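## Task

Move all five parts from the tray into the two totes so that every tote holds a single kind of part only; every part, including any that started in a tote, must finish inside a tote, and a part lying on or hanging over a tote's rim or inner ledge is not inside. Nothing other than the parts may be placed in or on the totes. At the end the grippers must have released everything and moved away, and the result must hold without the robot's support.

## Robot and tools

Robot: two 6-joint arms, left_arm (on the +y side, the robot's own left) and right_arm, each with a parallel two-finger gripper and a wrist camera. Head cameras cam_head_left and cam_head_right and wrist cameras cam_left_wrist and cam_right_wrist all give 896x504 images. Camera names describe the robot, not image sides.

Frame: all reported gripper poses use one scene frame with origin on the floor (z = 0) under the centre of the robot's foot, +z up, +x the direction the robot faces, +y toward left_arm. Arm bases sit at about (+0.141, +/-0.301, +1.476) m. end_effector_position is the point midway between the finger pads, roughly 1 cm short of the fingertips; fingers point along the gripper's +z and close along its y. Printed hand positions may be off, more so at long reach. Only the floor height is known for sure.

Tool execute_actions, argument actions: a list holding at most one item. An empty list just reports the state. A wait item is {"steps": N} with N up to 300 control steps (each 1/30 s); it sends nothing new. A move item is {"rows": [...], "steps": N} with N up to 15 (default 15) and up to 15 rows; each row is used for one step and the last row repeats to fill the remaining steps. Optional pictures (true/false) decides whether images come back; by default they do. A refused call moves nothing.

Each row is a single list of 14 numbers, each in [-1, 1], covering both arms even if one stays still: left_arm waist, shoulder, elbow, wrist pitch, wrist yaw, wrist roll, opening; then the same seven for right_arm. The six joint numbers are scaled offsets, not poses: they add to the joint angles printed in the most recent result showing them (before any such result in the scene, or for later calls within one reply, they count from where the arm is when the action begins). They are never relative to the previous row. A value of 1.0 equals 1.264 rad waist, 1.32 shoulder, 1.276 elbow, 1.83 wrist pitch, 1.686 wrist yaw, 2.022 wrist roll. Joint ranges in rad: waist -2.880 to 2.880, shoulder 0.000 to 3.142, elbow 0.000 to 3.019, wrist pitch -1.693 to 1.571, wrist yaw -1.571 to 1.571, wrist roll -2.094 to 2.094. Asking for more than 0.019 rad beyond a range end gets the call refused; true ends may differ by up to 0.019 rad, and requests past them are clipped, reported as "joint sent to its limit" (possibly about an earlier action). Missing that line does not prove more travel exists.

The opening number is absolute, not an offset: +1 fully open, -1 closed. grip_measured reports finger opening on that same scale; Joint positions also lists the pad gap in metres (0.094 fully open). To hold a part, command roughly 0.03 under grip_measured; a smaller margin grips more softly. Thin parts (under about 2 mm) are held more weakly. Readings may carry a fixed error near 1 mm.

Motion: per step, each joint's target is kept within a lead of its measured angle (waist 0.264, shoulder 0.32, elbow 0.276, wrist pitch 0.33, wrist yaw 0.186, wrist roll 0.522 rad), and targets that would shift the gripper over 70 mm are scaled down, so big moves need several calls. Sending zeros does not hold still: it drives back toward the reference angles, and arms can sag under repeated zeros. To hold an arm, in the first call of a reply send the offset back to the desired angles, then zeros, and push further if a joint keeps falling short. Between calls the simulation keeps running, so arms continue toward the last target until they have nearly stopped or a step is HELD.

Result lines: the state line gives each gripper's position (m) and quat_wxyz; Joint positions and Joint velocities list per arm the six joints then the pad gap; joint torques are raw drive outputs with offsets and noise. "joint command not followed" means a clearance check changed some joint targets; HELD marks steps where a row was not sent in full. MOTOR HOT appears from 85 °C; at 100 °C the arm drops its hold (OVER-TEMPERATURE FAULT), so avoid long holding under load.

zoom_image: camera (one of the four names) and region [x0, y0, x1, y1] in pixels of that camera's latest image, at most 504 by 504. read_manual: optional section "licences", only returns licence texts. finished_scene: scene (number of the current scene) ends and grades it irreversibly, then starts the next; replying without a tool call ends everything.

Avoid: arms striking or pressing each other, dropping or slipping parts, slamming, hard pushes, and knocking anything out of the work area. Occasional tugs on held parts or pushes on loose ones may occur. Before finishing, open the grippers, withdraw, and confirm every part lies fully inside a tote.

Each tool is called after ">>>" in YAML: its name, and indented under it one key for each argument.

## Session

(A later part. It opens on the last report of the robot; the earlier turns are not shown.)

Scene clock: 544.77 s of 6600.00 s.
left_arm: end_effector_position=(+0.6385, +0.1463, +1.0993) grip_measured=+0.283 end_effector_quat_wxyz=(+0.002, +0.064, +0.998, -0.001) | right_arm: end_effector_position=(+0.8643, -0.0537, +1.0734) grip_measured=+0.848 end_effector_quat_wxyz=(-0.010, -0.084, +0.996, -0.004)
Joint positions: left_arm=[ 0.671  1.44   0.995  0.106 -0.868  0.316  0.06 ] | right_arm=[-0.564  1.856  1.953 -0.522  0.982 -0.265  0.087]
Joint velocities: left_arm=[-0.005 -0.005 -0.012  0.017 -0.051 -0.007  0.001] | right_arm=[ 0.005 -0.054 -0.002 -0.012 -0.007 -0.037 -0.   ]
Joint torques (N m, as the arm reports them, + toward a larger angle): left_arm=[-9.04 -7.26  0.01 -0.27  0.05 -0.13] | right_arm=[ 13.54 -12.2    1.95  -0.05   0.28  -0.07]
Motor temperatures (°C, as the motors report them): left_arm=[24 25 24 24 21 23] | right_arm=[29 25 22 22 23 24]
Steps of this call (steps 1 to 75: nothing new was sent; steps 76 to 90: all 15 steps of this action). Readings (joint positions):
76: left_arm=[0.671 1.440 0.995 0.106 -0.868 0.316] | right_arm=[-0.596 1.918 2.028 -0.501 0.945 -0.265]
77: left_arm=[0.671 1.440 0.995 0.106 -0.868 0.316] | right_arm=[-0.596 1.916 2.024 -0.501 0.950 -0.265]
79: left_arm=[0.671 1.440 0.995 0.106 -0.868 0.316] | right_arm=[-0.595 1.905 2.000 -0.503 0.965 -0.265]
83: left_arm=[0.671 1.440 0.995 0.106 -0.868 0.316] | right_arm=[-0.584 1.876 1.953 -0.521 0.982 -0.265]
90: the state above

>>> execute_actions:
  actions:
    - {"rows":[[0.004,0.003,0.016,-0.008,0.001,-0.004,0.265,-0.012,-0.03,-0.048,0.011,-0.023,0,0.9],[0.006,0.006,0.032,-0.017,0.002,-0.007,0.265,-0.024,-0.06,-0.096,0.022,-0.047,0,1],[0.008,0.009,0.047,-0.025,0.004,-0.011,0.265,-0.035,-0.09,-0.144,0.034,-0.07,0,1],[0.01,0.012,0.063,-0.033,0.005,-0.015,0.265,-0.047,-0.12,-0.192,0.045,-0.094,0,1],[0.012,0.015,0.079,-0.042,0.006,-0.018,0.265,-0.058,-0.15,-0.24,0.056,-0.118,0,1],[0.014,0.018,0.095,-0.05,0.007,-0.022,0.265,-0.07,-0.18,-0.287,0.068,-0.141,0,1],[0.016,0.021,0.11,-0.058,0.008,-0.025,0.265,-0.081,-0.21,-0.335,0.079,-0.165,0,1],[0.018,0.024,0.126,-0.067,0.009,-0.029,0.265,-0.093,-0.24,-0.383,0.09,-0.188,0,1],[0.02,0.027,0.142,-0.075,0.011,-0.033,0.265,-0.104,-0.27,-0.43,0.101,-0.212,0,1],[0.022,0.03,0.158,-0.083,0.012,-0.036,0.265,-0.116,-0.3,-0.478,0.113,-0.235,0,1],[0.024,0.033,0.173,-0.092,0.013,-0.04,0.265,-0.127,-0.33,-0.526,0.124,-0.259,0,1],[0.026,0.036,0.189,-0.1,0.014,-0.044,0.265,-0.139,-0.362,-0.574,0.135,-0.282,0,1],[0.028,0.039,0.205,-0.108,0.015,-0.047,0.265,-0.139,-0.362,-0.574,0.135,-0.282,0,1],[0.03,0.042,0.22,-0.117,0.016,-0.051,0.265,-0.139,-0.362,-0.574,0.135,-0.282,0,1],[0.032,0.044,0.236,-0.125,0.017,-0.055,0.265,-0.139,-0.362,-0.574,0.135,-0.282,0,1]],"steps":15}
  pictures: false

Scene clock: 557.37 s of 6600.00 s.
left_arm: end_effector_position=(+0.7337, +0.1567, +1.0841) grip_measured=+0.283 end_effector_quat_wxyz=(+0.014, +0.015, +1.000, -0.003) | right_arm: end_effector_position=(+0.7011, -0.1472, +1.0951) grip_measured=+1.000 end_effector_quat_wxyz=(-0.031, -0.075, +0.985, +0.154)
Joint positions: left_arm=[ 0.687  1.481  1.256 -0.074 -0.843  0.251  0.06 ] | right_arm=[-0.741  1.4    1.222 -0.31   0.519 -0.265  0.094]
Joint velocities: left_arm=[ 0.103  0.073  0.569 -0.452  0.037 -0.198 -0.   ] | right_arm=[-0.317 -0.581 -0.33   0.081 -0.022 -0.022  0.   ]
Joint torques (N m, as the arm reports them, + toward a larger angle): left_arm=[-8.39 -7.86  1.73 -0.85  0.16 -0.32] | right_arm=[ 7.02 -8.02  2.68  1.61 -0.65 -0.1 ]
Motor temperatures (°C, as the motors report them): left_arm=[24 25 24 24 21 23] | right_arm=[29 25 21 22 23 24]
Steps of this call (steps 1 to 15: the robot went on to your last target; steps 16 to 90: nothing new was sent; then 9.10 s passed at rest; steps 91 to 105: all 15 steps of this action). Readings (joint positions):
91: left_arm=[0.671 1.440 0.996 0.106 -0.868 0.316] | right_arm=[-0.564 1.852 1.945 -0.518 0.967 -0.265]
92: left_arm=[0.671 1.441 1.000 0.102 -0.868 0.316] | right_arm=[-0.565 1.840 1.921 -0.508 0.936 -0.265]
94: left_arm=[0.671 1.446 1.023 0.082 -0.864 0.313] | right_arm=[-0.570 1.793 1.821 -0.478 0.860 -0.265]
98: left_arm=[0.672 1.464 1.108 0.029 -0.856 0.296] | right_arm=[-0.610 1.660 1.570 -0.413 0.704 -0.265]
105: the state above

>>> execute_actions:
  actions:
    - {"rows":[[0.018,0.02,0.09,-0.05,0.007,-0.027,0.265,-0.03,-0.08,-0.1,0.03,-0.05,0,1],[0.022,0.025,0.115,-0.064,0.009,-0.034,0.265,-0.045,-0.12,-0.16,0.045,-0.08,0,1],[0.026,0.03,0.14,-0.078,0.011,-0.041,0.265,-0.06,-0.16,-0.22,0.06,-0.11,0,1],[0.03,0.035,0.165,-0.092,0.013,-0.048,0.265,-0.075,-0.2,-0.28,0.08,-0.14,0,1],[0.034,0.04,0.19,-0.106,0.015,-0.055,0.265,-0.09,-0.24,-0.34,0.095,-0.17,0,1],[0.038,0.045,0.215,-0.12,0.017,-0.062,0.265,-0.1,-0.28,-0.4,0.11,-0.2,0,1],[0.042,0.05,0.24,-0.134,0.018,-0.069,0.265,-0.115,-0.31,-0.46,0.125,-0.23,0,1],[0.046,0.055,0.26,-0.145,0.02,-0.074,0.265,-0.128,-0.345,-0.52,0.14,-0.26,0,1],[0.046,0.058,0.27,-0.151,0.02,-0.077,0.265,-0.138,-0.378,-0.574,0.154,-0.29,0,1]],"steps":15}
  pictures: false

>>> execute_actions:
  actions:
    - {"steps":15}

Scene clock: 560.93 s of 6600.00 s.
left_arm: end_effector_position=(+0.8397, +0.1971, +1.0654) grip_measured=+0.283 end_effector_quat_wxyz=(+0.017, -0.065, +0.998, +0.003) | right_arm: end_effector_position=(+0.4815, -0.1973, +1.2038) grip_measured=+1.000 end_effector_quat_wxyz=(-0.017, -0.027, +0.949, +0.313)
Joint positions: left_arm=[ 0.734  1.552  1.605 -0.324 -0.811  0.122  0.06 ] | right_arm=[-0.909  0.896  0.47  -0.064  0.038 -0.265  0.094]
Joint velocities: left_arm=[-0.015  0.005 -0.002 -0.09  -0.022 -0.007 -0.001] | right_arm=[-0.005  0.005  0.012  0.115 -0.007  0.037  0.   ]
Joint torques (N m, as the arm reports them, + toward a larger angle): left_arm=[ -9.56 -10.78   2.41  -1.03   0.1   -0.28] | right_arm=[ 0.46 -6.4   0.82  1.08 -0.62 -0.11]
Motor temperatures (°C, as the motors report them): left_arm=[24 25 24 24 21 23] | right_arm=[29 25 21 22 23 24]
Steps of this call (steps 1 to 30: the robot went on to your last target; steps 31 to 90: nothing new was sent; then 0.07 s passed at rest; steps 91 to 105: all 15 steps of this action). Readings (joint positions):
91: left_arm=[0.697 1.492 1.306 -0.114 -0.839 0.219] | right_arm=[-0.753 1.368 1.212 -0.277 0.479 -0.265]
92: left_arm=[0.697 1.497 1.321 -0.135 -0.835 0.216] | right_arm=[-0.756 1.350 1.178 -0.259 0.429 -0.265]
94: left_arm=[0.698 1.515 1.376 -0.183 -0.827 0.203] | right_arm=[-0.769 1.283 1.058 -0.222 0.344 -0.265]
98: left_arm=[0.710 1.552 1.517 -0.277 -0.813 0.164] | right_arm=[-0.829 1.108 0.773 -0.144 0.163 -0.265]
105: the state above

Scene clock: 561.43 s of 6600.00 s.
left_arm: end_effector_position=(+0.8364, +0.1956, +1.0644) grip_measured=+0.283 end_effector_quat_wxyz=(+0.013, -0.066, +0.998, +0.003) | right_arm: end_effector_position=(+0.4966, -0.1996, +1.2016) grip_measured=+1.000 end_effector_quat_wxyz=(+0.001, -0.020, +0.951, +0.309)
Joint positions: left_arm=[ 0.734  1.554  1.603 -0.333 -0.811  0.112  0.06 ] | right_arm=[-0.909  0.897  0.485 -0.039  0.036 -0.265  0.094]
Joint velocities: left_arm=[ 0.015 -0.005  0.012 -0.002 -0.037 -0.022  0.   ] | right_arm=[-0.005 -0.005 -0.002 -0.017 -0.037 -0.051  0.   ]
Joint torques (N m, as the arm reports them, + toward a larger angle): left_arm=[ -9.77 -10.9    2.55  -0.9    0.09  -0.29] | right_arm=[ 0.35 -5.91  0.01  0.38 -0.63 -0.12]
Motor temperatures (°C, as the motors report them): left_arm=[24 25 24 24 21 23] | right_arm=[29 25 21 22 23 24]
Steps of this call (steps 1 to 15: the robot went on to your last target). Readings (joint positions):
1: left_arm=[0.734 1.552 1.605 -0.326 -0.811 0.119] | right_arm=[-0.909 0.897 0.471 -0.058 0.036 -0.265]
2: left_arm=[0.734 1.552 1.605 -0.329 -0.811 0.118] | right_arm=[-0.909 0.897 0.475 -0.052 0.036 -0.265]
4: left_arm=[0.734 1.553 1.603 -0.332 -0.811 0.116] | right_arm=[-0.909 0.897 0.482 -0.044 0.036 -0.265]
8: left_arm=[0.734 1.554 1.603 -0.333 -0.811 0.113] | right_arm=[-0.909 0.897 0.485 -0.039 0.036 -0.265]
15: the state above

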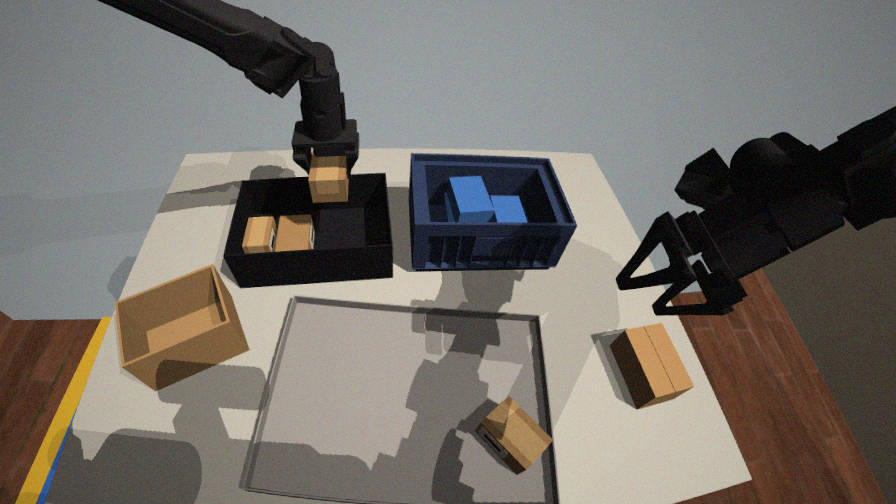

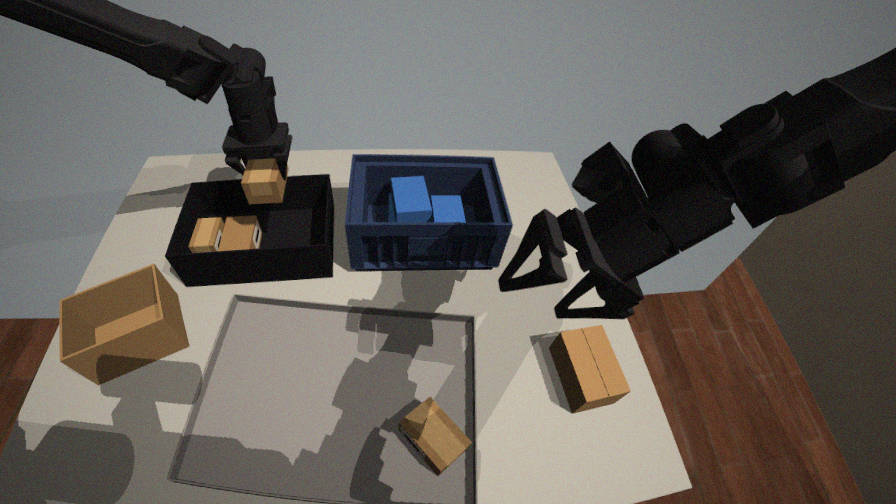

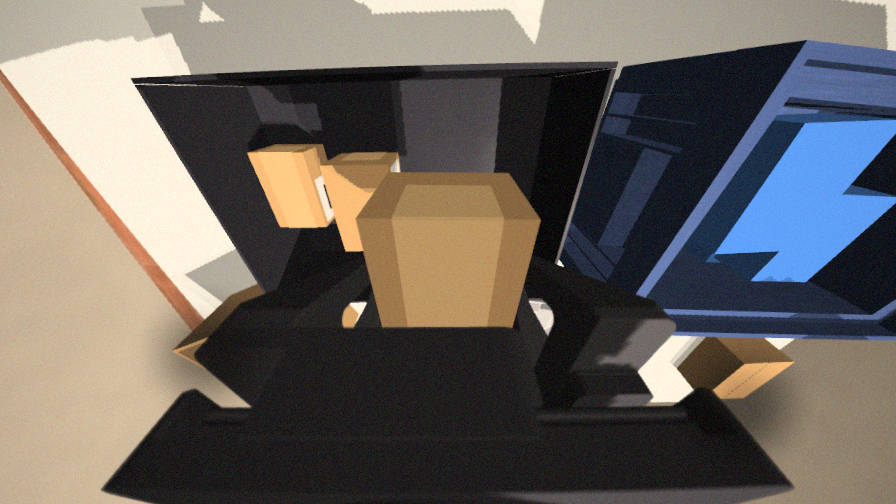

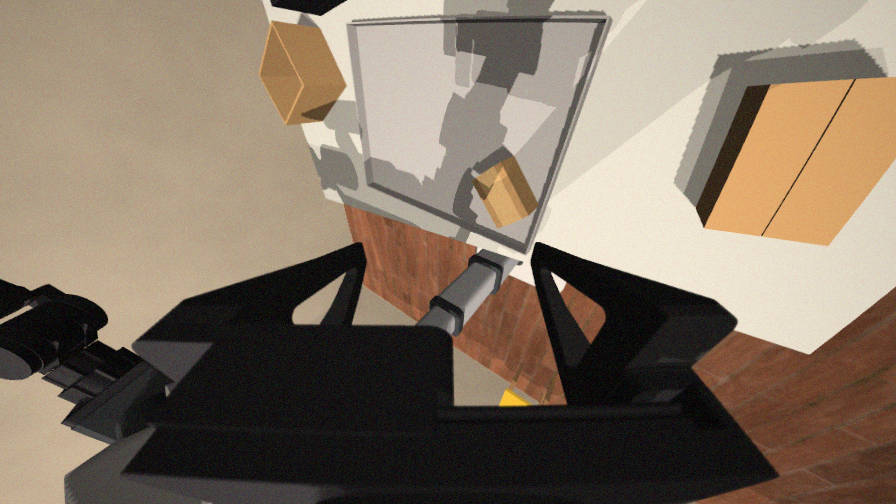

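>>> execute_actions:
  actions:
    - {"rows":[[0.018,0.02,0.008,0.004,0.006,0.002,0.265,0,0,0,0,0,0,1],[0.026,0.033,0.017,0.007,0.012,0.005,0.265,0,0,0,0,0,0,1],[0.035,0.046,0.027,0.01,0.018,0.007,0.265,0,0,0,0,0,0,1],[0.044,0.06,0.038,0.013,0.024,0.01,0.265,0,0,0,0,0,0,1],[0.052,0.073,0.048,0.016,0.03,0.012,0.265,0,0,0,0,0,0,1],[0.06,0.086,0.058,0.019,0.036,0.014,0.265,0,0,0,0,0,0,1],[0.068,0.099,0.068,0.022,0.042,0.017,0.265,0,0,0,0,0,0,1],[0.077,0.112,0.079,0.025,0.048,0.019,0.265,0,0,0,0,0,0,1],[0.085,0.125,0.089,0.028,0.054,0.021,0.265,0,0,0,0,0,0,1],[0.093,0.137,0.1,0.03,0.061,0.024,0.265,0,0,0,0,0,0,1],[0.101,0.149,0.11,0.032,0.068,0.026,0.265,0,0,0,0,0,0,1]],"steps":15}
  pictures: false

>>> execute_actions:
  actions:
    - {"steps":12}

Scene clock: 581.50 s of 6600.00 s.
left_arm: end_effector_position=(+0.7994, +0.1782, +0.9504) grip_measured=+0.283 end_effector_quat_wxyz=(-0.015, -0.050, +0.999, +0.001) | right_arm: end_effector_position=(+0.4966, -0.1996, +1.2016) grip_measured=+1.000 end_effector_quat_wxyz=(+0.001, -0.020, +0.951, +0.309)
Joint positions: left_arm=[ 0.858  1.762  1.728 -0.291 -0.7    0.141  0.06 ] | right_arm=[-0.909  0.897  0.485 -0.039  0.036 -0.265  0.094]
Joint velocities: left_arm=[ 0.171  0.308 -0.017  0.002 -0.037  0.037 -0.   ] | right_arm=[-0.015 -0.005  0.007  0.007 -0.007 -0.037  0.   ]
Joint torques (N m, as the arm reports them, + toward a larger angle): left_arm=[-11.75 -13.66   3.33   0.46   0.15   0.04] | right_arm=[ 0.95 -6.68 -0.34  0.21 -0.39 -0.12]
Motor temperatures (°C, as the motors report them): left_arm=[24 25 24 24 21 23] | right_arm=[27 25 21 22 23 24]
Steps of this call (steps 1 to 15: the robot went on to your last target; steps 16 to 90: nothing new was sent; then 16.57 s passed at rest; steps 91 to 105: all 15 steps of this action). Readings (joint positions):
91: left_arm=[0.734 1.554 1.603 -0.333 -0.808 0.111] | right_arm=[-0.909 0.897 0.485 -0.039 0.036 -0.265]
92: left_arm=[0.736 1.557 1.605 -0.333 -0.801 0.111] | right_arm=[-0.909 0.897 0.485 -0.039 0.036 -0.265]
94: left_arm=[0.743 1.571 1.618 -0.332 -0.782 0.112] | right_arm=[-0.909 0.897 0.485 -0.039 0.036 -0.265]
98: left_arm=[0.781 1.639 1.674 -0.313 -0.741 0.121] | right_arm=[-0.909 0.897 0.485 -0.039 0.036 -0.265]
105: the state above

Scene clock: 581.90 s of 6600.00 s.
left_arm: end_effector_position=(+0.7935, +0.1774, +0.9442) grip_measured=+0.283 end_effector_quat_wxyz=(-0.020, -0.045, +0.999, +0.002) | right_arm: end_effector_position=(+0.4966, -0.1996, +1.2016) grip_measured=+1.000 end_effector_quat_wxyz=(+0.001, -0.020, +0.951, +0.309)
Joint positions: left_arm=[ 0.865  1.772  1.729 -0.291 -0.698  0.148  0.06 ] | right_arm=[-0.909  0.897  0.485 -0.039  0.036 -0.265  0.094]
Joint velocities: left_arm=[-0.015 -0.024 -0.007 -0.002  0.022 -0.037 -0.   ] | right_arm=[ 0.005 -0.024 -0.032  0.007 -0.051 -0.022  0.   ]
Joint torques (N m, as the arm reports them, + toward a larger angle): left_arm=[-11.31 -13.22   3.27   0.45   0.07   0.05] | right_arm=[ 0.73 -6.49 -0.37  0.21 -0.4  -0.12]
Motor temperatures (°C, as the motors report them): left_arm=[24 25 24 24 21 23] | right_arm=[27 25 21 22 23 24]
Steps of this call (steps 1 to 12: the robot went on to your last target). Readings (joint positions):
1: left_arm=[0.863 1.771 1.728 -0.291 -0.700 0.143] | right_arm=[-0.909 0.897 0.485 -0.039 0.036 -0.265]
2: left_arm=[0.865 1.776 1.728 -0.291 -0.700 0.144] | right_arm=[-0.909 0.897 0.485 -0.039 0.036 -0.265]
4: left_arm=[0.865 1.780 1.728 -0.291 -0.698 0.146] | right_arm=[-0.909 0.897 0.485 -0.039 0.036 -0.265]
8: left_arm=[0.865 1.776 1.729 -0.291 -0.698 0.147] | right_arm=[-0.909 0.897 0.485 -0.039 0.036 -0.265]
12: the state above

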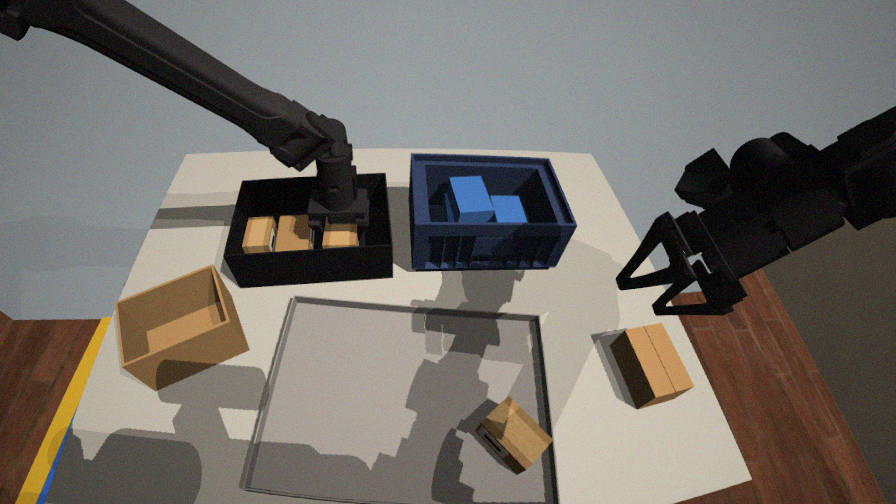

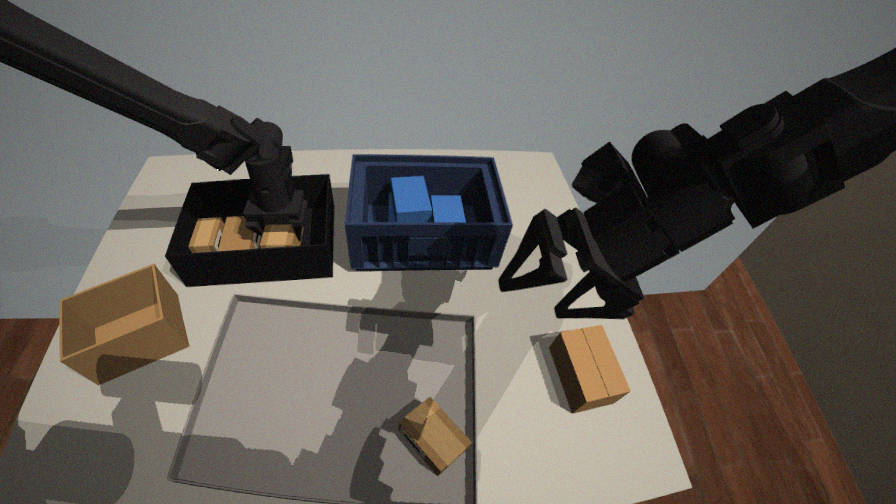

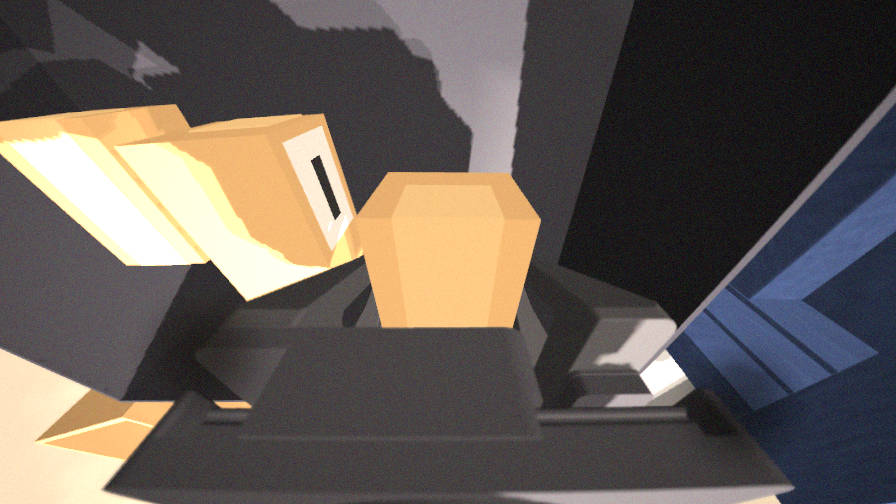

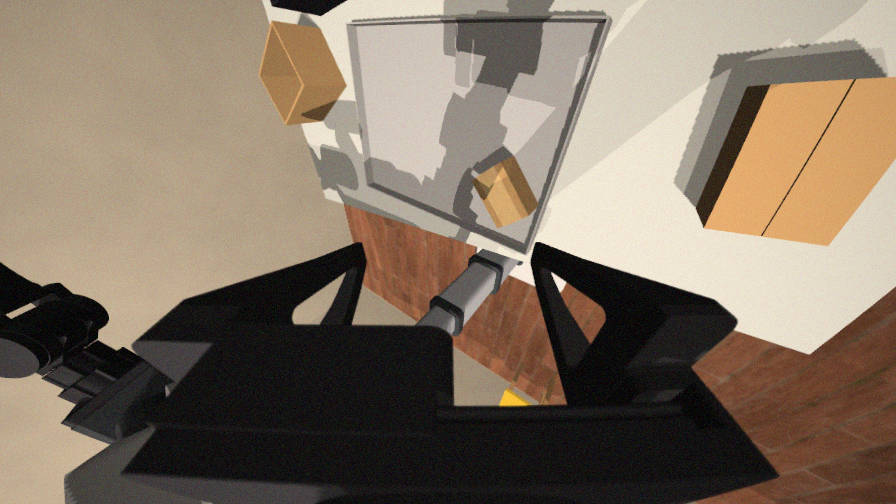

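>>> execute_actions:
  actions:
    - {"rows":[[0.004,0,0.02,0.003,0.003,0.002,0.265,0,0,0,0,0,0,1],[0.008,0,0.035,0.005,0.006,0.004,0.265,0,0,0,0,0,0,1],[0.012,0.004,0.045,0.006,0.009,0.006,0.265,0,0,0,0,0,0,1],[0.016,0.01,0.054,0.007,0.012,0.008,0.265,0,0,0,0,0,0,1],[0.019,0.016,0.063,0.008,0.016,0.01,0.265,0,0,0,0,0,0,1],[0.022,0.022,0.072,0.009,0.02,0.012,0.265,0,0,0,0,0,0,1],[0.024,0.028,0.08,0.01,0.023,0.014,0.265,0,0,0,0,0,0,1],[0.025,0.033,0.088,0.01,0.026,0.015,0.265,0,0,0,0,0,0,1]],"steps":15}
  pictures: false

>>> execute_actions:
  actions:
    - {"steps":10}

Scene clock: 587.10 s of 6600.00 s.
left_arm: end_effector_position=(+0.8320, +0.1888, +0.9348) grip_measured=+0.283 end_effector_quat_wxyz=(+0.010, -0.064, +0.998, -0.005) | right_arm: end_effector_position=(+0.4966, -0.1996, +1.2016) grip_measured=+1.000 end_effector_quat_wxyz=(+0.001, -0.020, +0.951, +0.309)
Joint positions: left_arm=[ 0.881  1.802  1.831 -0.288 -0.656  0.16   0.06 ] | right_arm=[-0.909  0.897  0.485 -0.039  0.036 -0.265  0.094]
Joint velocities: left_arm=[ 0.024  0.044  0.002  0.017  0.037 -0.007 -0.   ] | right_arm=[ 0.005 -0.005 -0.002 -0.002  0.037  0.007  0.   ]
Joint torques (N m, as the arm reports them, + toward a larger angle): left_arm=[-10.24 -11.55   3.45   0.46   0.15   0.04] | right_arm=[ 0.89 -6.48 -0.33  0.18 -0.4  -0.12]
Motor temperatures (°C, as the motors report them): left_arm=[24 26 24 24 21 23] | right_arm=[27 24 21 22 23 24]
Steps of this call (steps 1 to 30: the robot went on to your last target; steps 31 to 90: nothing new was sent; then 1.70 s passed at rest; steps 91 to 105: all 15 steps of this action). Readings (joint positions):
91: left_arm=[0.865 1.772 1.730 -0.291 -0.697 0.148] | right_arm=[-0.909 0.897 0.485 -0.039 0.036 -0.265]
92: left_arm=[0.865 1.772 1.733 -0.291 -0.693 0.148] | right_arm=[-0.909 0.897 0.485 -0.039 0.036 -0.265]
94: left_arm=[0.865 1.777 1.749 -0.291 -0.684 0.148] | right_arm=[-0.909 0.897 0.485 -0.039 0.036 -0.265]
98: left_arm=[0.869 1.794 1.806 -0.291 -0.660 0.154] | right_arm=[-0.909 0.897 0.485 -0.039 0.036 -0.265]
105: the state above

Scene clock: 587.43 s of 6600.00 s.
left_arm: end_effector_position=(+0.8281, +0.1859, +0.9316) grip_measured=+0.283 end_effector_quat_wxyz=(+0.007, -0.061, +0.998, -0.005) | right_arm: end_effector_position=(+0.4966, -0.1996, +1.2016) grip_measured=+1.000 end_effector_quat_wxyz=(+0.001, -0.020, +0.951, +0.309)
Joint positions: left_arm=[ 0.882  1.809  1.831 -0.288 -0.656  0.162  0.06 ] | right_arm=[-0.909  0.897  0.485 -0.039  0.036 -0.265  0.094]
Joint velocities: left_arm=[ 0.005 -0.005 -0.002  0.012  0.007 -0.037 -0.001] | right_arm=[-0.005 -0.005 -0.012 -0.002 -0.037  0.007  0.   ]
Joint torques (N m, as the arm reports them, + toward a larger angle): left_arm=[ -9.87 -11.92   3.42   0.47   0.13   0.04] | right_arm=[ 0.81 -6.62 -0.32  0.15 -0.39 -0.12]
Motor temperatures (°C, as the motors report them): left_arm=[24 26 24 24 21 23] | right_arm=[27 24 21 22 23 24]
Steps of this call (steps 1 to 10: the robot went on to your last target). Readings (joint positions):
1: left_arm=[0.882 1.803 1.831 -0.288 -0.656 0.161] | right_arm=[-0.909 0.897 0.485 -0.039 0.036 -0.265]
2: left_arm=[0.882 1.804 1.831 -0.288 -0.656 0.161] | right_arm=[-0.909 0.897 0.485 -0.039 0.036 -0.265]
4: left_arm=[0.882 1.806 1.831 -0.288 -0.656 0.161] | right_arm=[-0.909 0.897 0.485 -0.039 0.036 -0.265]
8: left_arm=[0.882 1.809 1.831 -0.288 -0.656 0.162] | right_arm=[-0.909 0.897 0.485 -0.039 0.036 -0.265]
10: the state above

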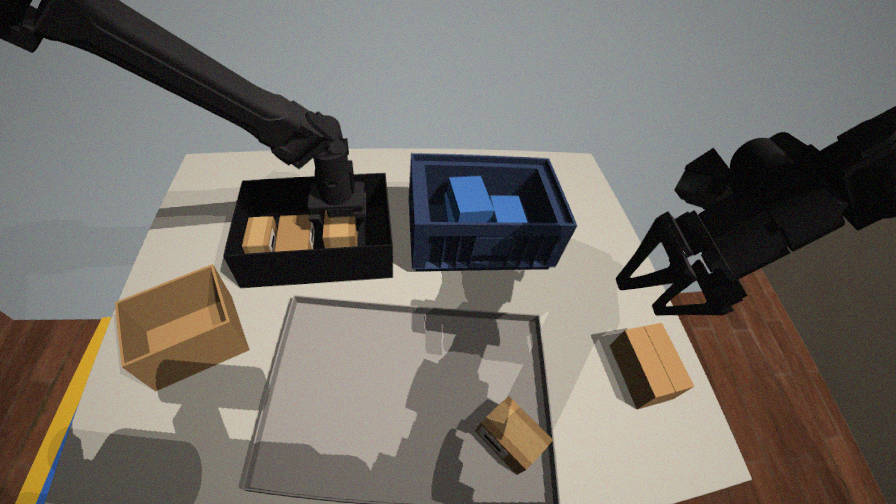

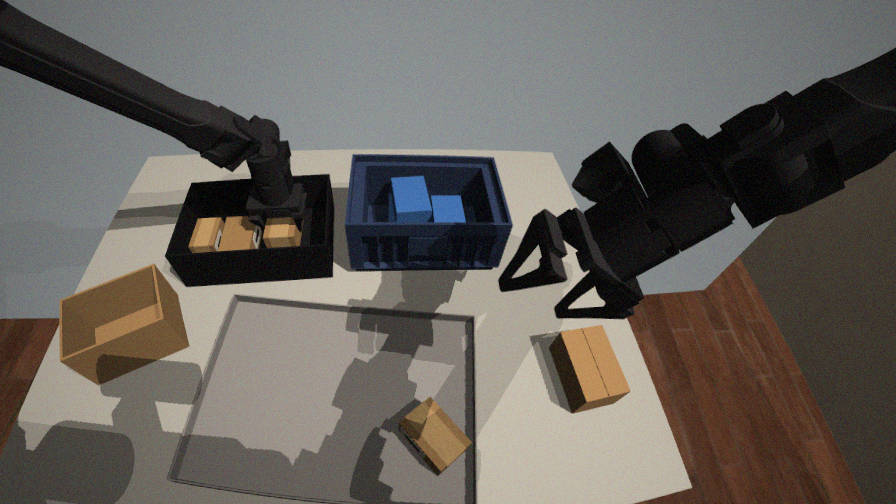

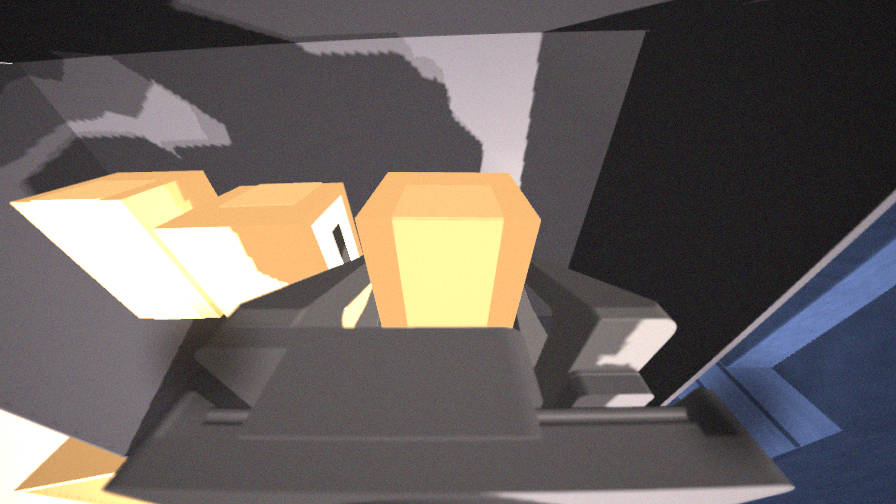

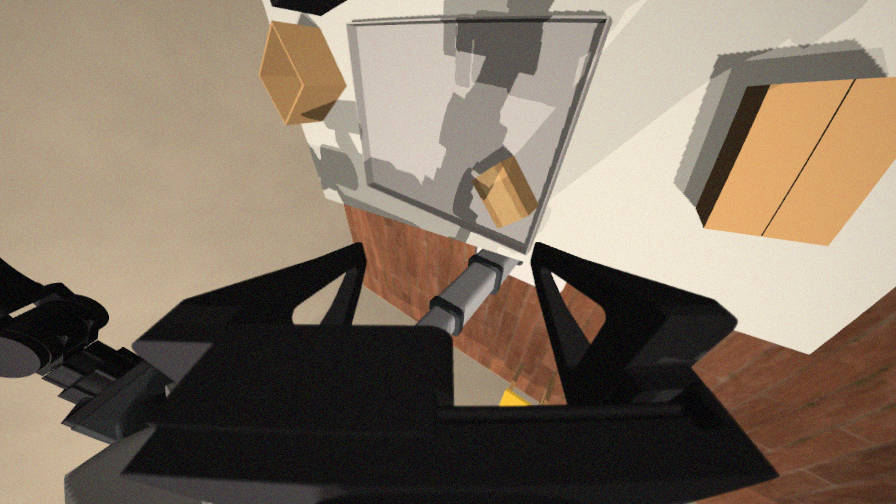

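>>> execute_actions:
  actions:
    - {"rows":[[0.004,0.01,0,0.002,0,0.002,0.265,0,0,0,0,0,0,1],[0.008,0.014,0,0.004,0.001,0.004,0.265,0,0,0,0,0,0,1],[0.014,0.017,0,0.006,0.002,0.006,0.265,0,0,0,0,0,0,1],[0.019,0.019,0,0.008,0.003,0.007,0.265,0,0,0,0,0,0,1],[0.022,0.02,0,0.009,0.004,0.008,0.265,0,0,0,0,0,0,1]],"steps":15}

Scene clock: 589.73 s of 6600.00 s.
left_arm: end_effector_position=(+0.8129, +0.1814, +0.9176) grip_measured=+0.283 end_effector_quat_wxyz=(-0.004, -0.054, +0.999, -0.004) | right_arm: end_effector_position=(+0.4966, -0.1996, +1.2016) grip_measured=+1.000 end_effector_quat_wxyz=(+0.001, -0.020, +0.951, +0.309)
Joint positions: left_arm=[ 0.894  1.834  1.831 -0.288 -0.652  0.162  0.06 ] | right_arm=[-0.909  0.897  0.485 -0.039  0.036 -0.265  0.094]
Joint velocities: left_arm=[ 0.005  0.005  0.002 -0.007 -0.066 -0.051  0.   ] | right_arm=[ 0.005  0.005 -0.017  0.007 -0.081 -0.066  0.   ]
Joint torques (N m, as the arm reports them, + toward a larger angle): left_arm=[-10.01 -12.06   2.37   0.49   0.14   0.04] | right_arm=[ 0.72 -6.38 -0.31  0.16 -0.39 -0.11]
Motor temperatures (°C, as the motors report them): left_arm=[24 26 24 24 21 23] | right_arm=[27 24 21 22 23 24]
Steps of this call (steps 1 to 15: the robot went on to your last target; steps 16 to 54: nothing new was sent; steps 55 to 69: all 15 steps of this action). Readings (joint positions):
55: left_arm=[0.882 1.809 1.831 -0.288 -0.656 0.162] | right_arm=[-0.909 0.897 0.485 -0.039 0.036 -0.265]
56: left_arm=[0.882 1.810 1.831 -0.288 -0.656 0.162] | right_arm=[-0.909 0.897 0.485 -0.039 0.036 -0.265]
58: left_arm=[0.882 1.812 1.831 -0.288 -0.655 0.162] | right_arm=[-0.909 0.897 0.485 -0.039 0.036 -0.265]
62: left_arm=[0.887 1.821 1.831 -0.288 -0.652 0.162] | right_arm=[-0.909 0.897 0.485 -0.039 0.036 -0.265]
69: the state above

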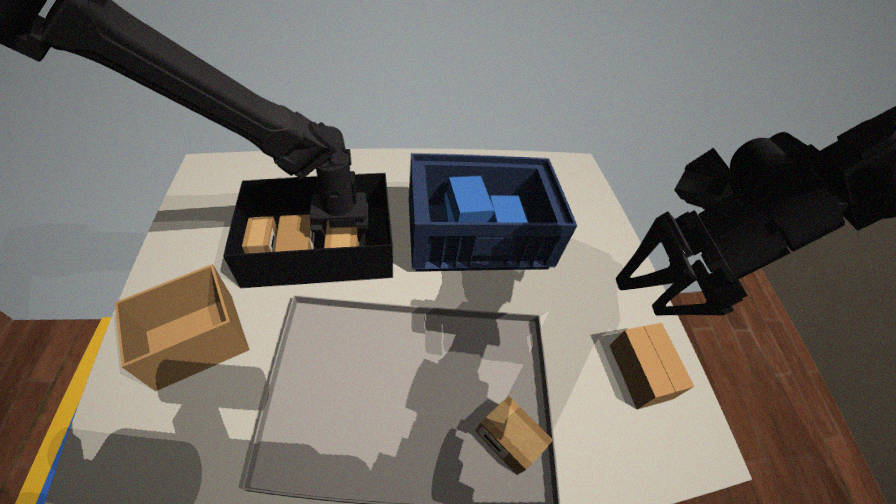

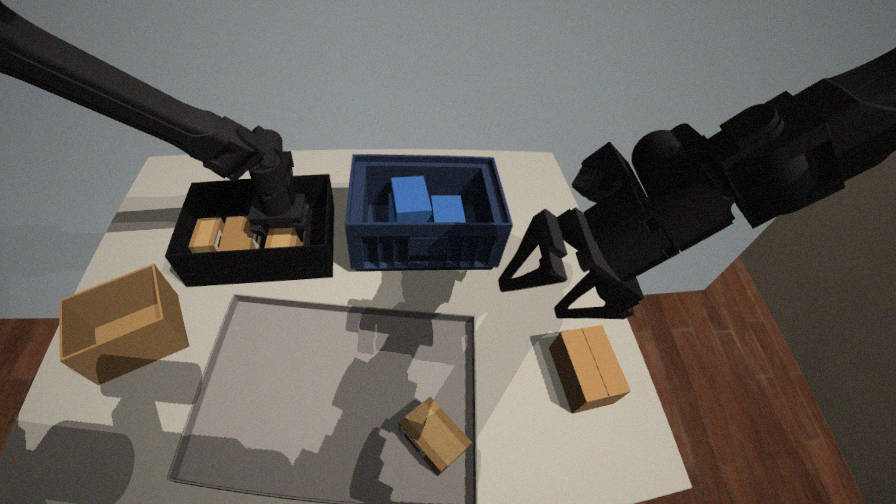

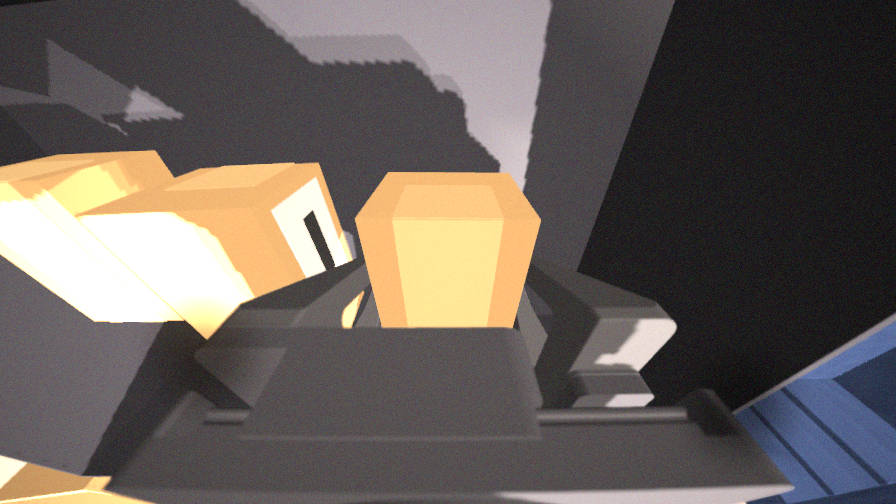

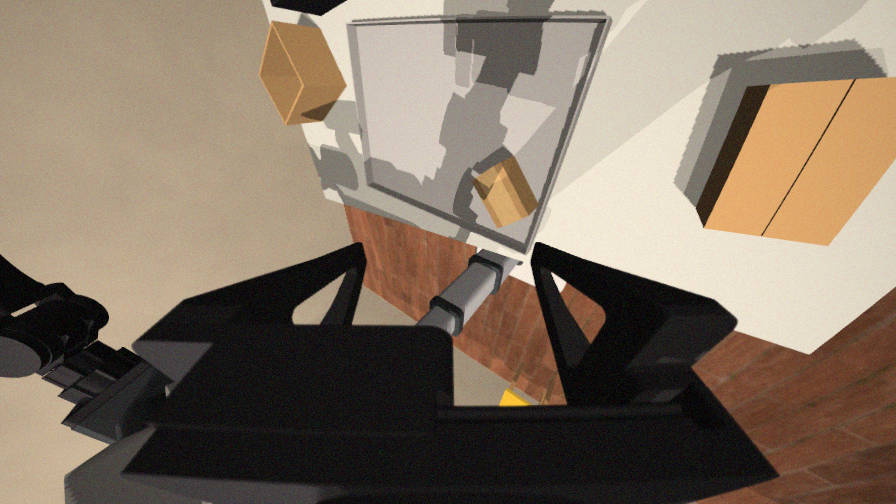

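>>> execute_actions:
  actions:
    - {"rows":[[0.006,0.003,0,0,0.002,0,0.265,0,0,0,0,0,0,1],[0.008,0.004,0,0,0.002,0,0.265,0,0,0,0,0,0,1],[0.008,0.004,0,0,0.002,0,0.265,0,0,0,0,0,0,1],[0.008,0.004,0,0,0.002,0,0.265,0,0,0,0,0,0,1],[0.008,0.004,0,0,0.002,0,0.265,0,0,0,0,0,0,1],[0.008,0.004,0,0,0.002,0,0.29,0,0,0,0,0,0,1],[0.008,0.004,0,0,0.002,0,0.35,0,0,0,0,0,0,1],[0.008,0.004,0,0,0.002,0,0.45,0,0,0,0,0,0,1],[0.008,0.004,0,0,0.002,0,0.55,0,0,0,0,0,0,1]],"steps":15}

Scene clock: 592.77 s of 6600.00 s.
left_arm: end_effector_position=(+0.8130, +0.1812, +0.9176) grip_measured=+0.548 end_effector_quat_wxyz=(-0.004, -0.054, +0.998, -0.005) | right_arm: end_effector_position=(+0.4966, -0.1996, +1.2016) grip_measured=+1.000 end_effector_quat_wxyz=(+0.001, -0.020, +0.951, +0.309)
Joint positions: left_arm=[ 0.894  1.834  1.831 -0.288 -0.651  0.162  0.073] | right_arm=[-0.909  0.897  0.485 -0.039  0.036 -0.265  0.094]
Joint velocities: left_arm=[-0.015 -0.005  0.002 -0.022 -0.037  0.037  0.001] | right_arm=[-0.015 -0.005 -0.017 -0.012 -0.022  0.022  0.   ]
Joint torques (N m, as the arm reports them, + toward a larger angle): left_arm=[-10.44 -11.83   2.35  -0.16   0.13  -0.13] | right_arm=[ 0.99 -6.49 -0.3   0.2  -0.39 -0.13]
Motor temperatures (°C, as the motors report them): left_arm=[24 26 24 24 21 23] | right_arm=[27 24 21 22 23 24]
Steps of this call (steps 1 to 15: the robot went on to your last target; steps 16 to 76: nothing new was sent; steps 77 to 91: all 15 steps of this action). Readings (joint positions):
77: left_arm=[0.894 1.834 1.831 -0.288 -0.651 0.162] | right_arm=[-0.909 0.897 0.485 -0.039 0.036 -0.265]
78: left_arm=[0.894 1.834 1.831 -0.288 -0.651 0.162] | right_arm=[-0.909 0.897 0.485 -0.039 0.036 -0.265]
80: left_arm=[0.894 1.834 1.831 -0.288 -0.651 0.162] | right_arm=[-0.909 0.897 0.485 -0.039 0.036 -0.265]
84: left_arm=[0.894 1.834 1.831 -0.288 -0.651 0.162] | right_arm=[-0.909 0.897 0.485 -0.039 0.036 -0.265]
91: the state above

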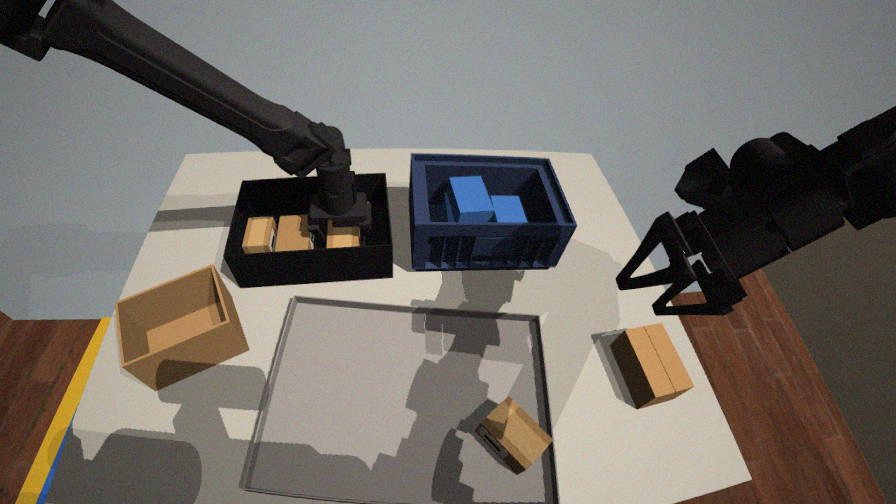

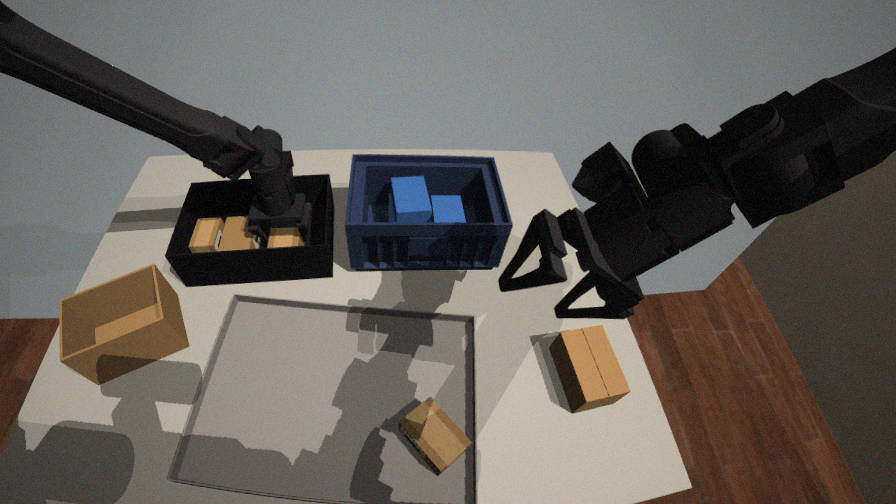

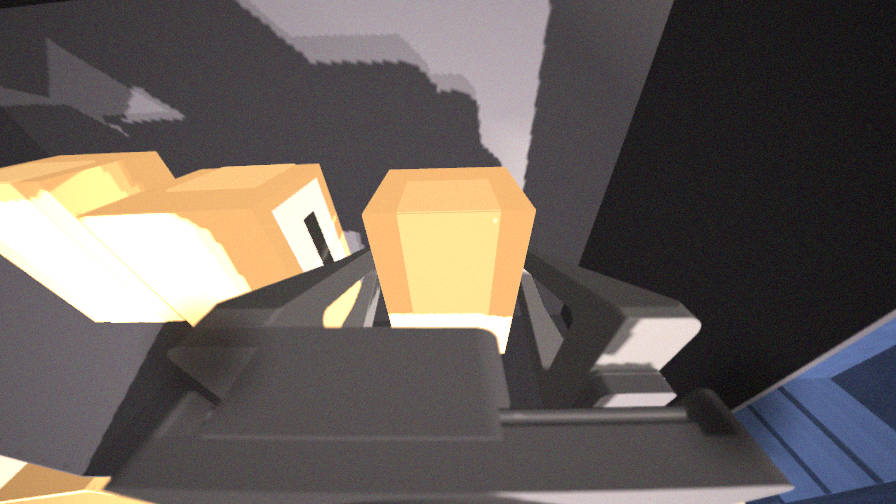

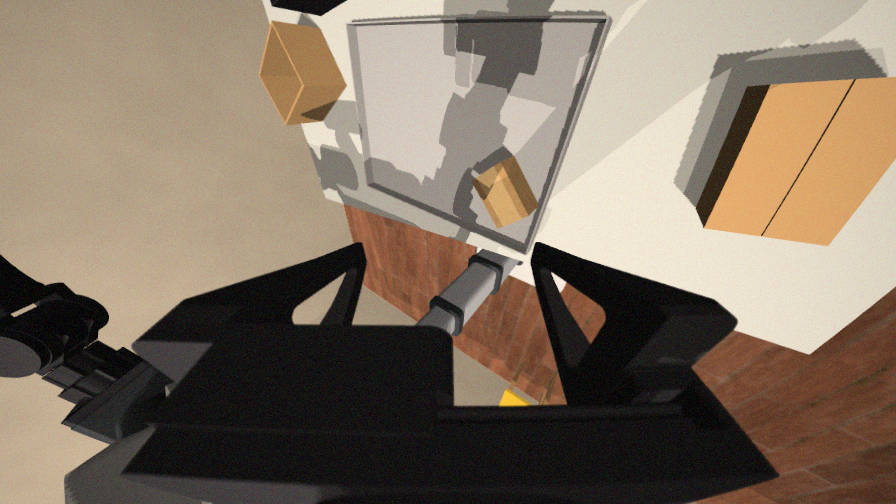

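>>> execute_actions:
  actions:
    - {"rows":[[-0.025,-0.02,-0.01,-0.003,-0.008,0,0.55,0,0,0,0,0,0,1],[-0.036,-0.04,-0.027,-0.006,-0.016,0,0.55,0,0,0,0,0,0,1],[-0.047,-0.06,-0.044,-0.009,-0.024,0,0.55,0,0,0,0,0,0,1],[-0.058,-0.08,-0.061,-0.012,-0.032,0,0.55,0,0,0,0,0,0,1],[-0.069,-0.1,-0.078,-0.015,-0.04,0,0.55,0,0,0,0,0,0,1],[-0.08,-0.12,-0.095,-0.018,-0.048,0,0.55,0,0,0,0,0,0,1],[-0.091,-0.14,-0.112,-0.021,-0.056,0,0.55,0,0,0,0,0,0,1],[-0.102,-0.16,-0.13,-0.024,-0.065,0,0.55,0,0,0,0,0,0,1],[-0.113,-0.18,-0.148,-0.027,-0.074,0,0.55,0,0,0,0,0,0,1],[-0.124,-0.195,-0.165,-0.03,-0.082,0,0.55,0,0,0,0,0,0,1],[-0.134,-0.21,-0.18,-0.033,-0.089,0,0.55,0,0,0,0,0,0,1],[-0.142,-0.22,-0.19,-0.035,-0.094,0,0.55,0,0,0,0,0,0,1]],"steps":15}

Scene clock: 600.53 s of 6600.00 s.
left_arm: end_effector_position=(+0.8254, +0.1868, +1.0580) grip_measured=+0.548 end_effector_quat_wxyz=(+0.004, -0.031, +0.999, -0.001) | right_arm: end_effector_position=(+0.4966, -0.1996, +1.2016) grip_measured=+1.000 end_effector_quat_wxyz=(+0.001, -0.020, +0.951, +0.309)
Joint positions: left_arm=[ 0.736  1.567  1.593 -0.334 -0.806  0.162  0.073] | right_arm=[-0.909  0.897  0.485 -0.039  0.036 -0.265  0.094]
Joint velocities: left_arm=[-0.435 -0.532 -0.051 -0.071 -0.007 -0.022  0.   ] | right_arm=[ 0.005 -0.005 -0.007 -0.007  0.007  0.022  0.   ]
Joint torques (N m, as the arm reports them, + toward a larger angle): left_arm=[-10.12 -10.38   2.33  -0.82  -0.11  -0.13] | right_arm=[ 0.73 -6.31 -0.29  0.19 -0.4  -0.13]
Motor temperatures (°C, as the motors report them): left_arm=[24 26 24 24 21 23] | right_arm=[27 24 21 22 23 24]
Steps of this call (steps 1 to 15: the robot went on to your last target; steps 16 to 90: nothing new was sent; then 4.27 s passed at rest; steps 91 to 105: all 15 steps of this action). Readings (joint positions):
91: left_arm=[0.894 1.833 1.830 -0.288 -0.656 0.162] | right_arm=[-0.909 0.897 0.485 -0.039 0.036 -0.265]
92: left_arm=[0.892 1.830 1.825 -0.288 -0.665 0.162] | right_arm=[-0.909 0.897 0.485 -0.039 0.036 -0.265]
94: left_arm=[0.886 1.810 1.792 -0.289 -0.690 0.162] | right_arm=[-0.909 0.897 0.485 -0.039 0.036 -0.265]
98: left_arm=[0.849 1.736 1.705 -0.304 -0.740 0.162] | right_arm=[-0.909 0.897 0.485 -0.039 0.036 -0.265]
105: the state above

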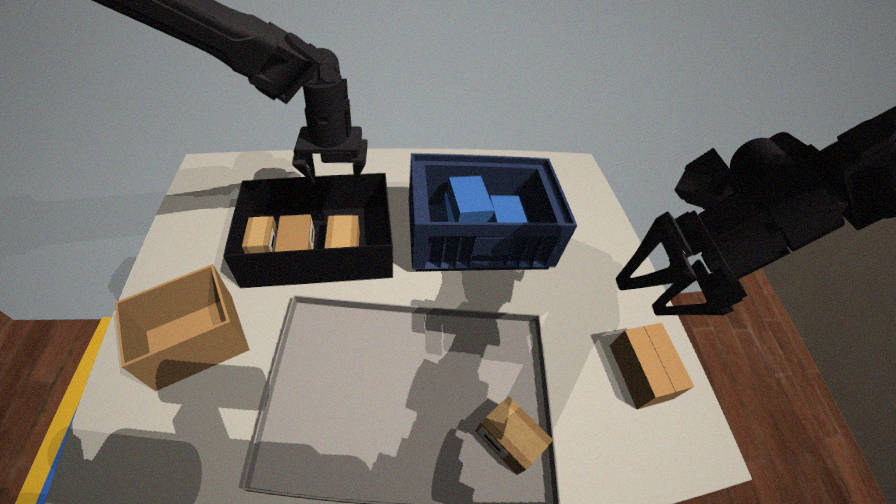

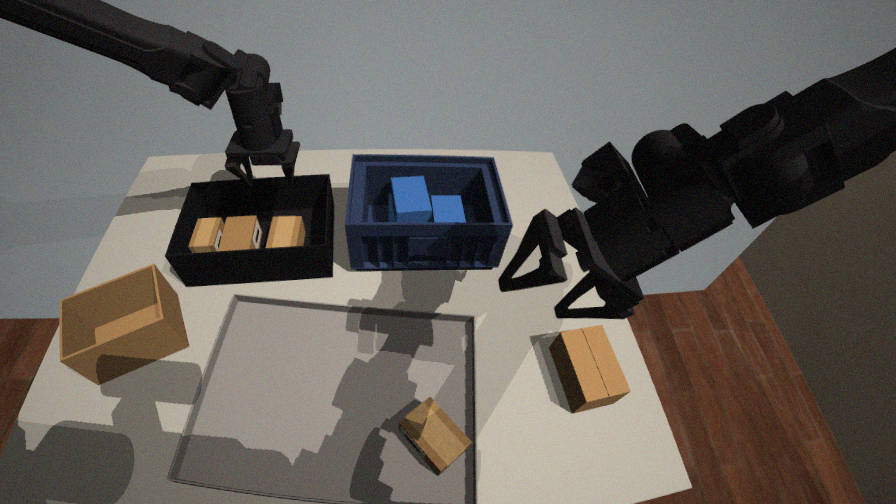

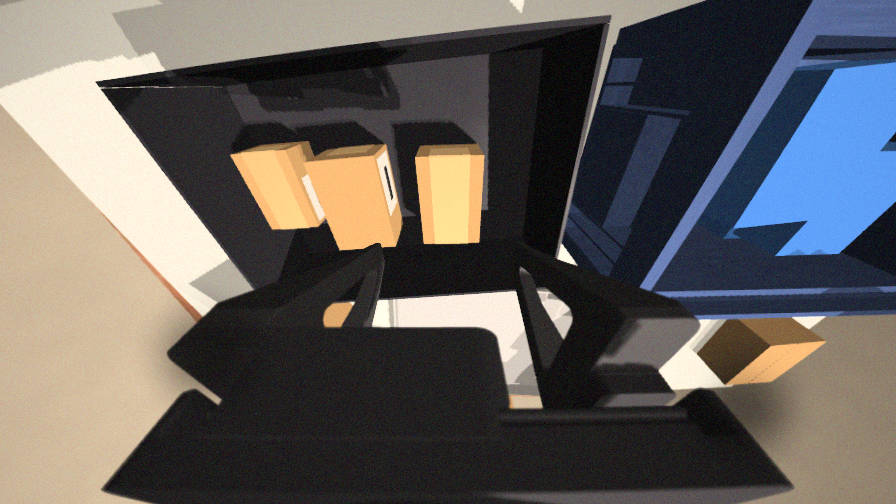

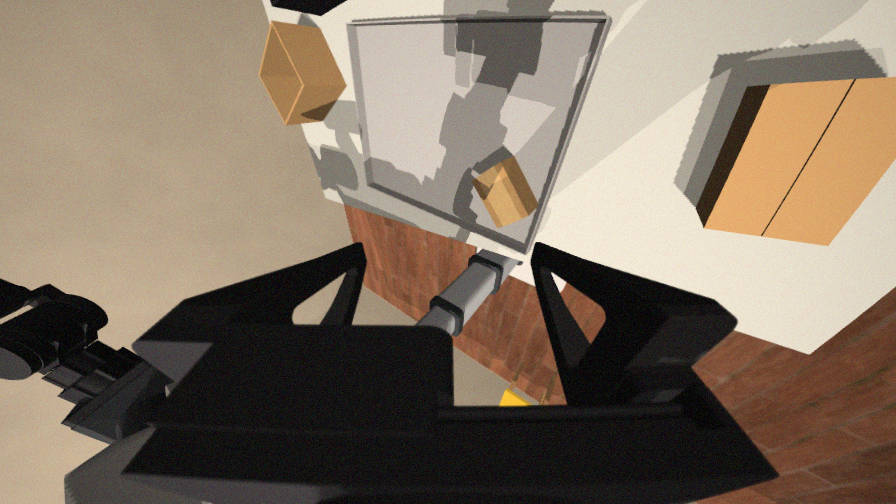

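>>> execute_actions:
  actions:
    - {"rows":[[-0.01,-0.015,-0.05,0.025,-0.004,-0.02,0.7,0,0,0,0,0,0,1],[-0.015,-0.025,-0.1,0.05,-0.008,-0.04,0.8,0,0,0,0,0,0,1],[-0.02,-0.035,-0.15,0.075,-0.012,-0.06,0.9,0,0,0,0,0,0,1],[-0.025,-0.045,-0.2,0.1,-0.016,-0.08,1,0,0,0,0,0,0,1],[-0.03,-0.055,-0.25,0.125,-0.02,-0.1,1,0,0,0,0,0,0,1],[-0.035,-0.065,-0.3,0.15,-0.024,-0.12,1,0,0,0,0,0,0,1],[-0.04,-0.075,-0.35,0.175,-0.028,-0.14,1,0,0,0,0,0,0,1],[-0.045,-0.085,-0.4,0.2,-0.032,-0.16,1,0,0,0,0,0,0,1],[-0.051,-0.096,-0.44,0.225,-0.035,-0.18,1,0,0,0,0,0,0,1],[-0.051,-0.096,-0.469,0.24,-0.037,-0.2,1,0,0,0,0,0,0,1]],"steps":15}
  pictures: false

Scene clock: 605.73 s of 6600.00 s.
left_arm: end_effector_position=(+0.5926, +0.1434, +1.0847) grip_measured=+1.000 end_effector_quat_wxyz=(-0.041, -0.137, +0.990, +0.010) | right_arm: end_effector_position=(+0.4966, -0.1996, +1.2016) grip_measured=+1.000 end_effector_quat_wxyz=(+0.001, -0.020, +0.951, +0.309)
Joint positions: left_arm=[ 0.698  1.476  0.961  0.055 -0.865 -0.172  0.094] | right_arm=[-0.909  0.897  0.485 -0.039  0.036 -0.265  0.094]
Joint velocities: left_arm=[-0.054  0.015  0.002  0.115 -0.022 -0.418  0.   ] | right_arm=[-0.015 -0.005  0.012 -0.007  0.037  0.11   0.   ]
Joint torques (N m, as the arm reports them, + toward a larger angle): left_arm=[-10.69  -9.7    2.14   1.4   -0.12  -0.32] | right_arm=[ 0.69 -6.44 -0.33  0.2  -0.39 -0.13]
Motor temperatures (°C, as the motors report them): left_arm=[24 26 24 24 21 23] | right_arm=[27 24 21 22 23 24]
Steps of this call (steps 1 to 30: the robot went on to your last target; steps 31 to 90: nothing new was sent; then 1.70 s passed at rest; steps 91 to 105: all 15 steps of this action). Readings (joint positions):
91: left_arm=[0.709 1.537 1.587 -0.328 -0.809 0.159] | right_arm=[-0.909 0.897 0.485 -0.039 0.036 -0.265]
92: left_arm=[0.709 1.532 1.567 -0.306 -0.812 0.149] | right_arm=[-0.909 0.897 0.485 -0.039 0.036 -0.265]
94: left_arm=[0.709 1.512 1.482 -0.236 -0.824 0.113] | right_arm=[-0.909 0.897 0.485 -0.039 0.036 -0.265]
98: left_arm=[0.709 1.477 1.243 -0.090 -0.848 0.012] | right_arm=[-0.909 0.897 0.485 -0.039 0.036 -0.265]
105: the state above


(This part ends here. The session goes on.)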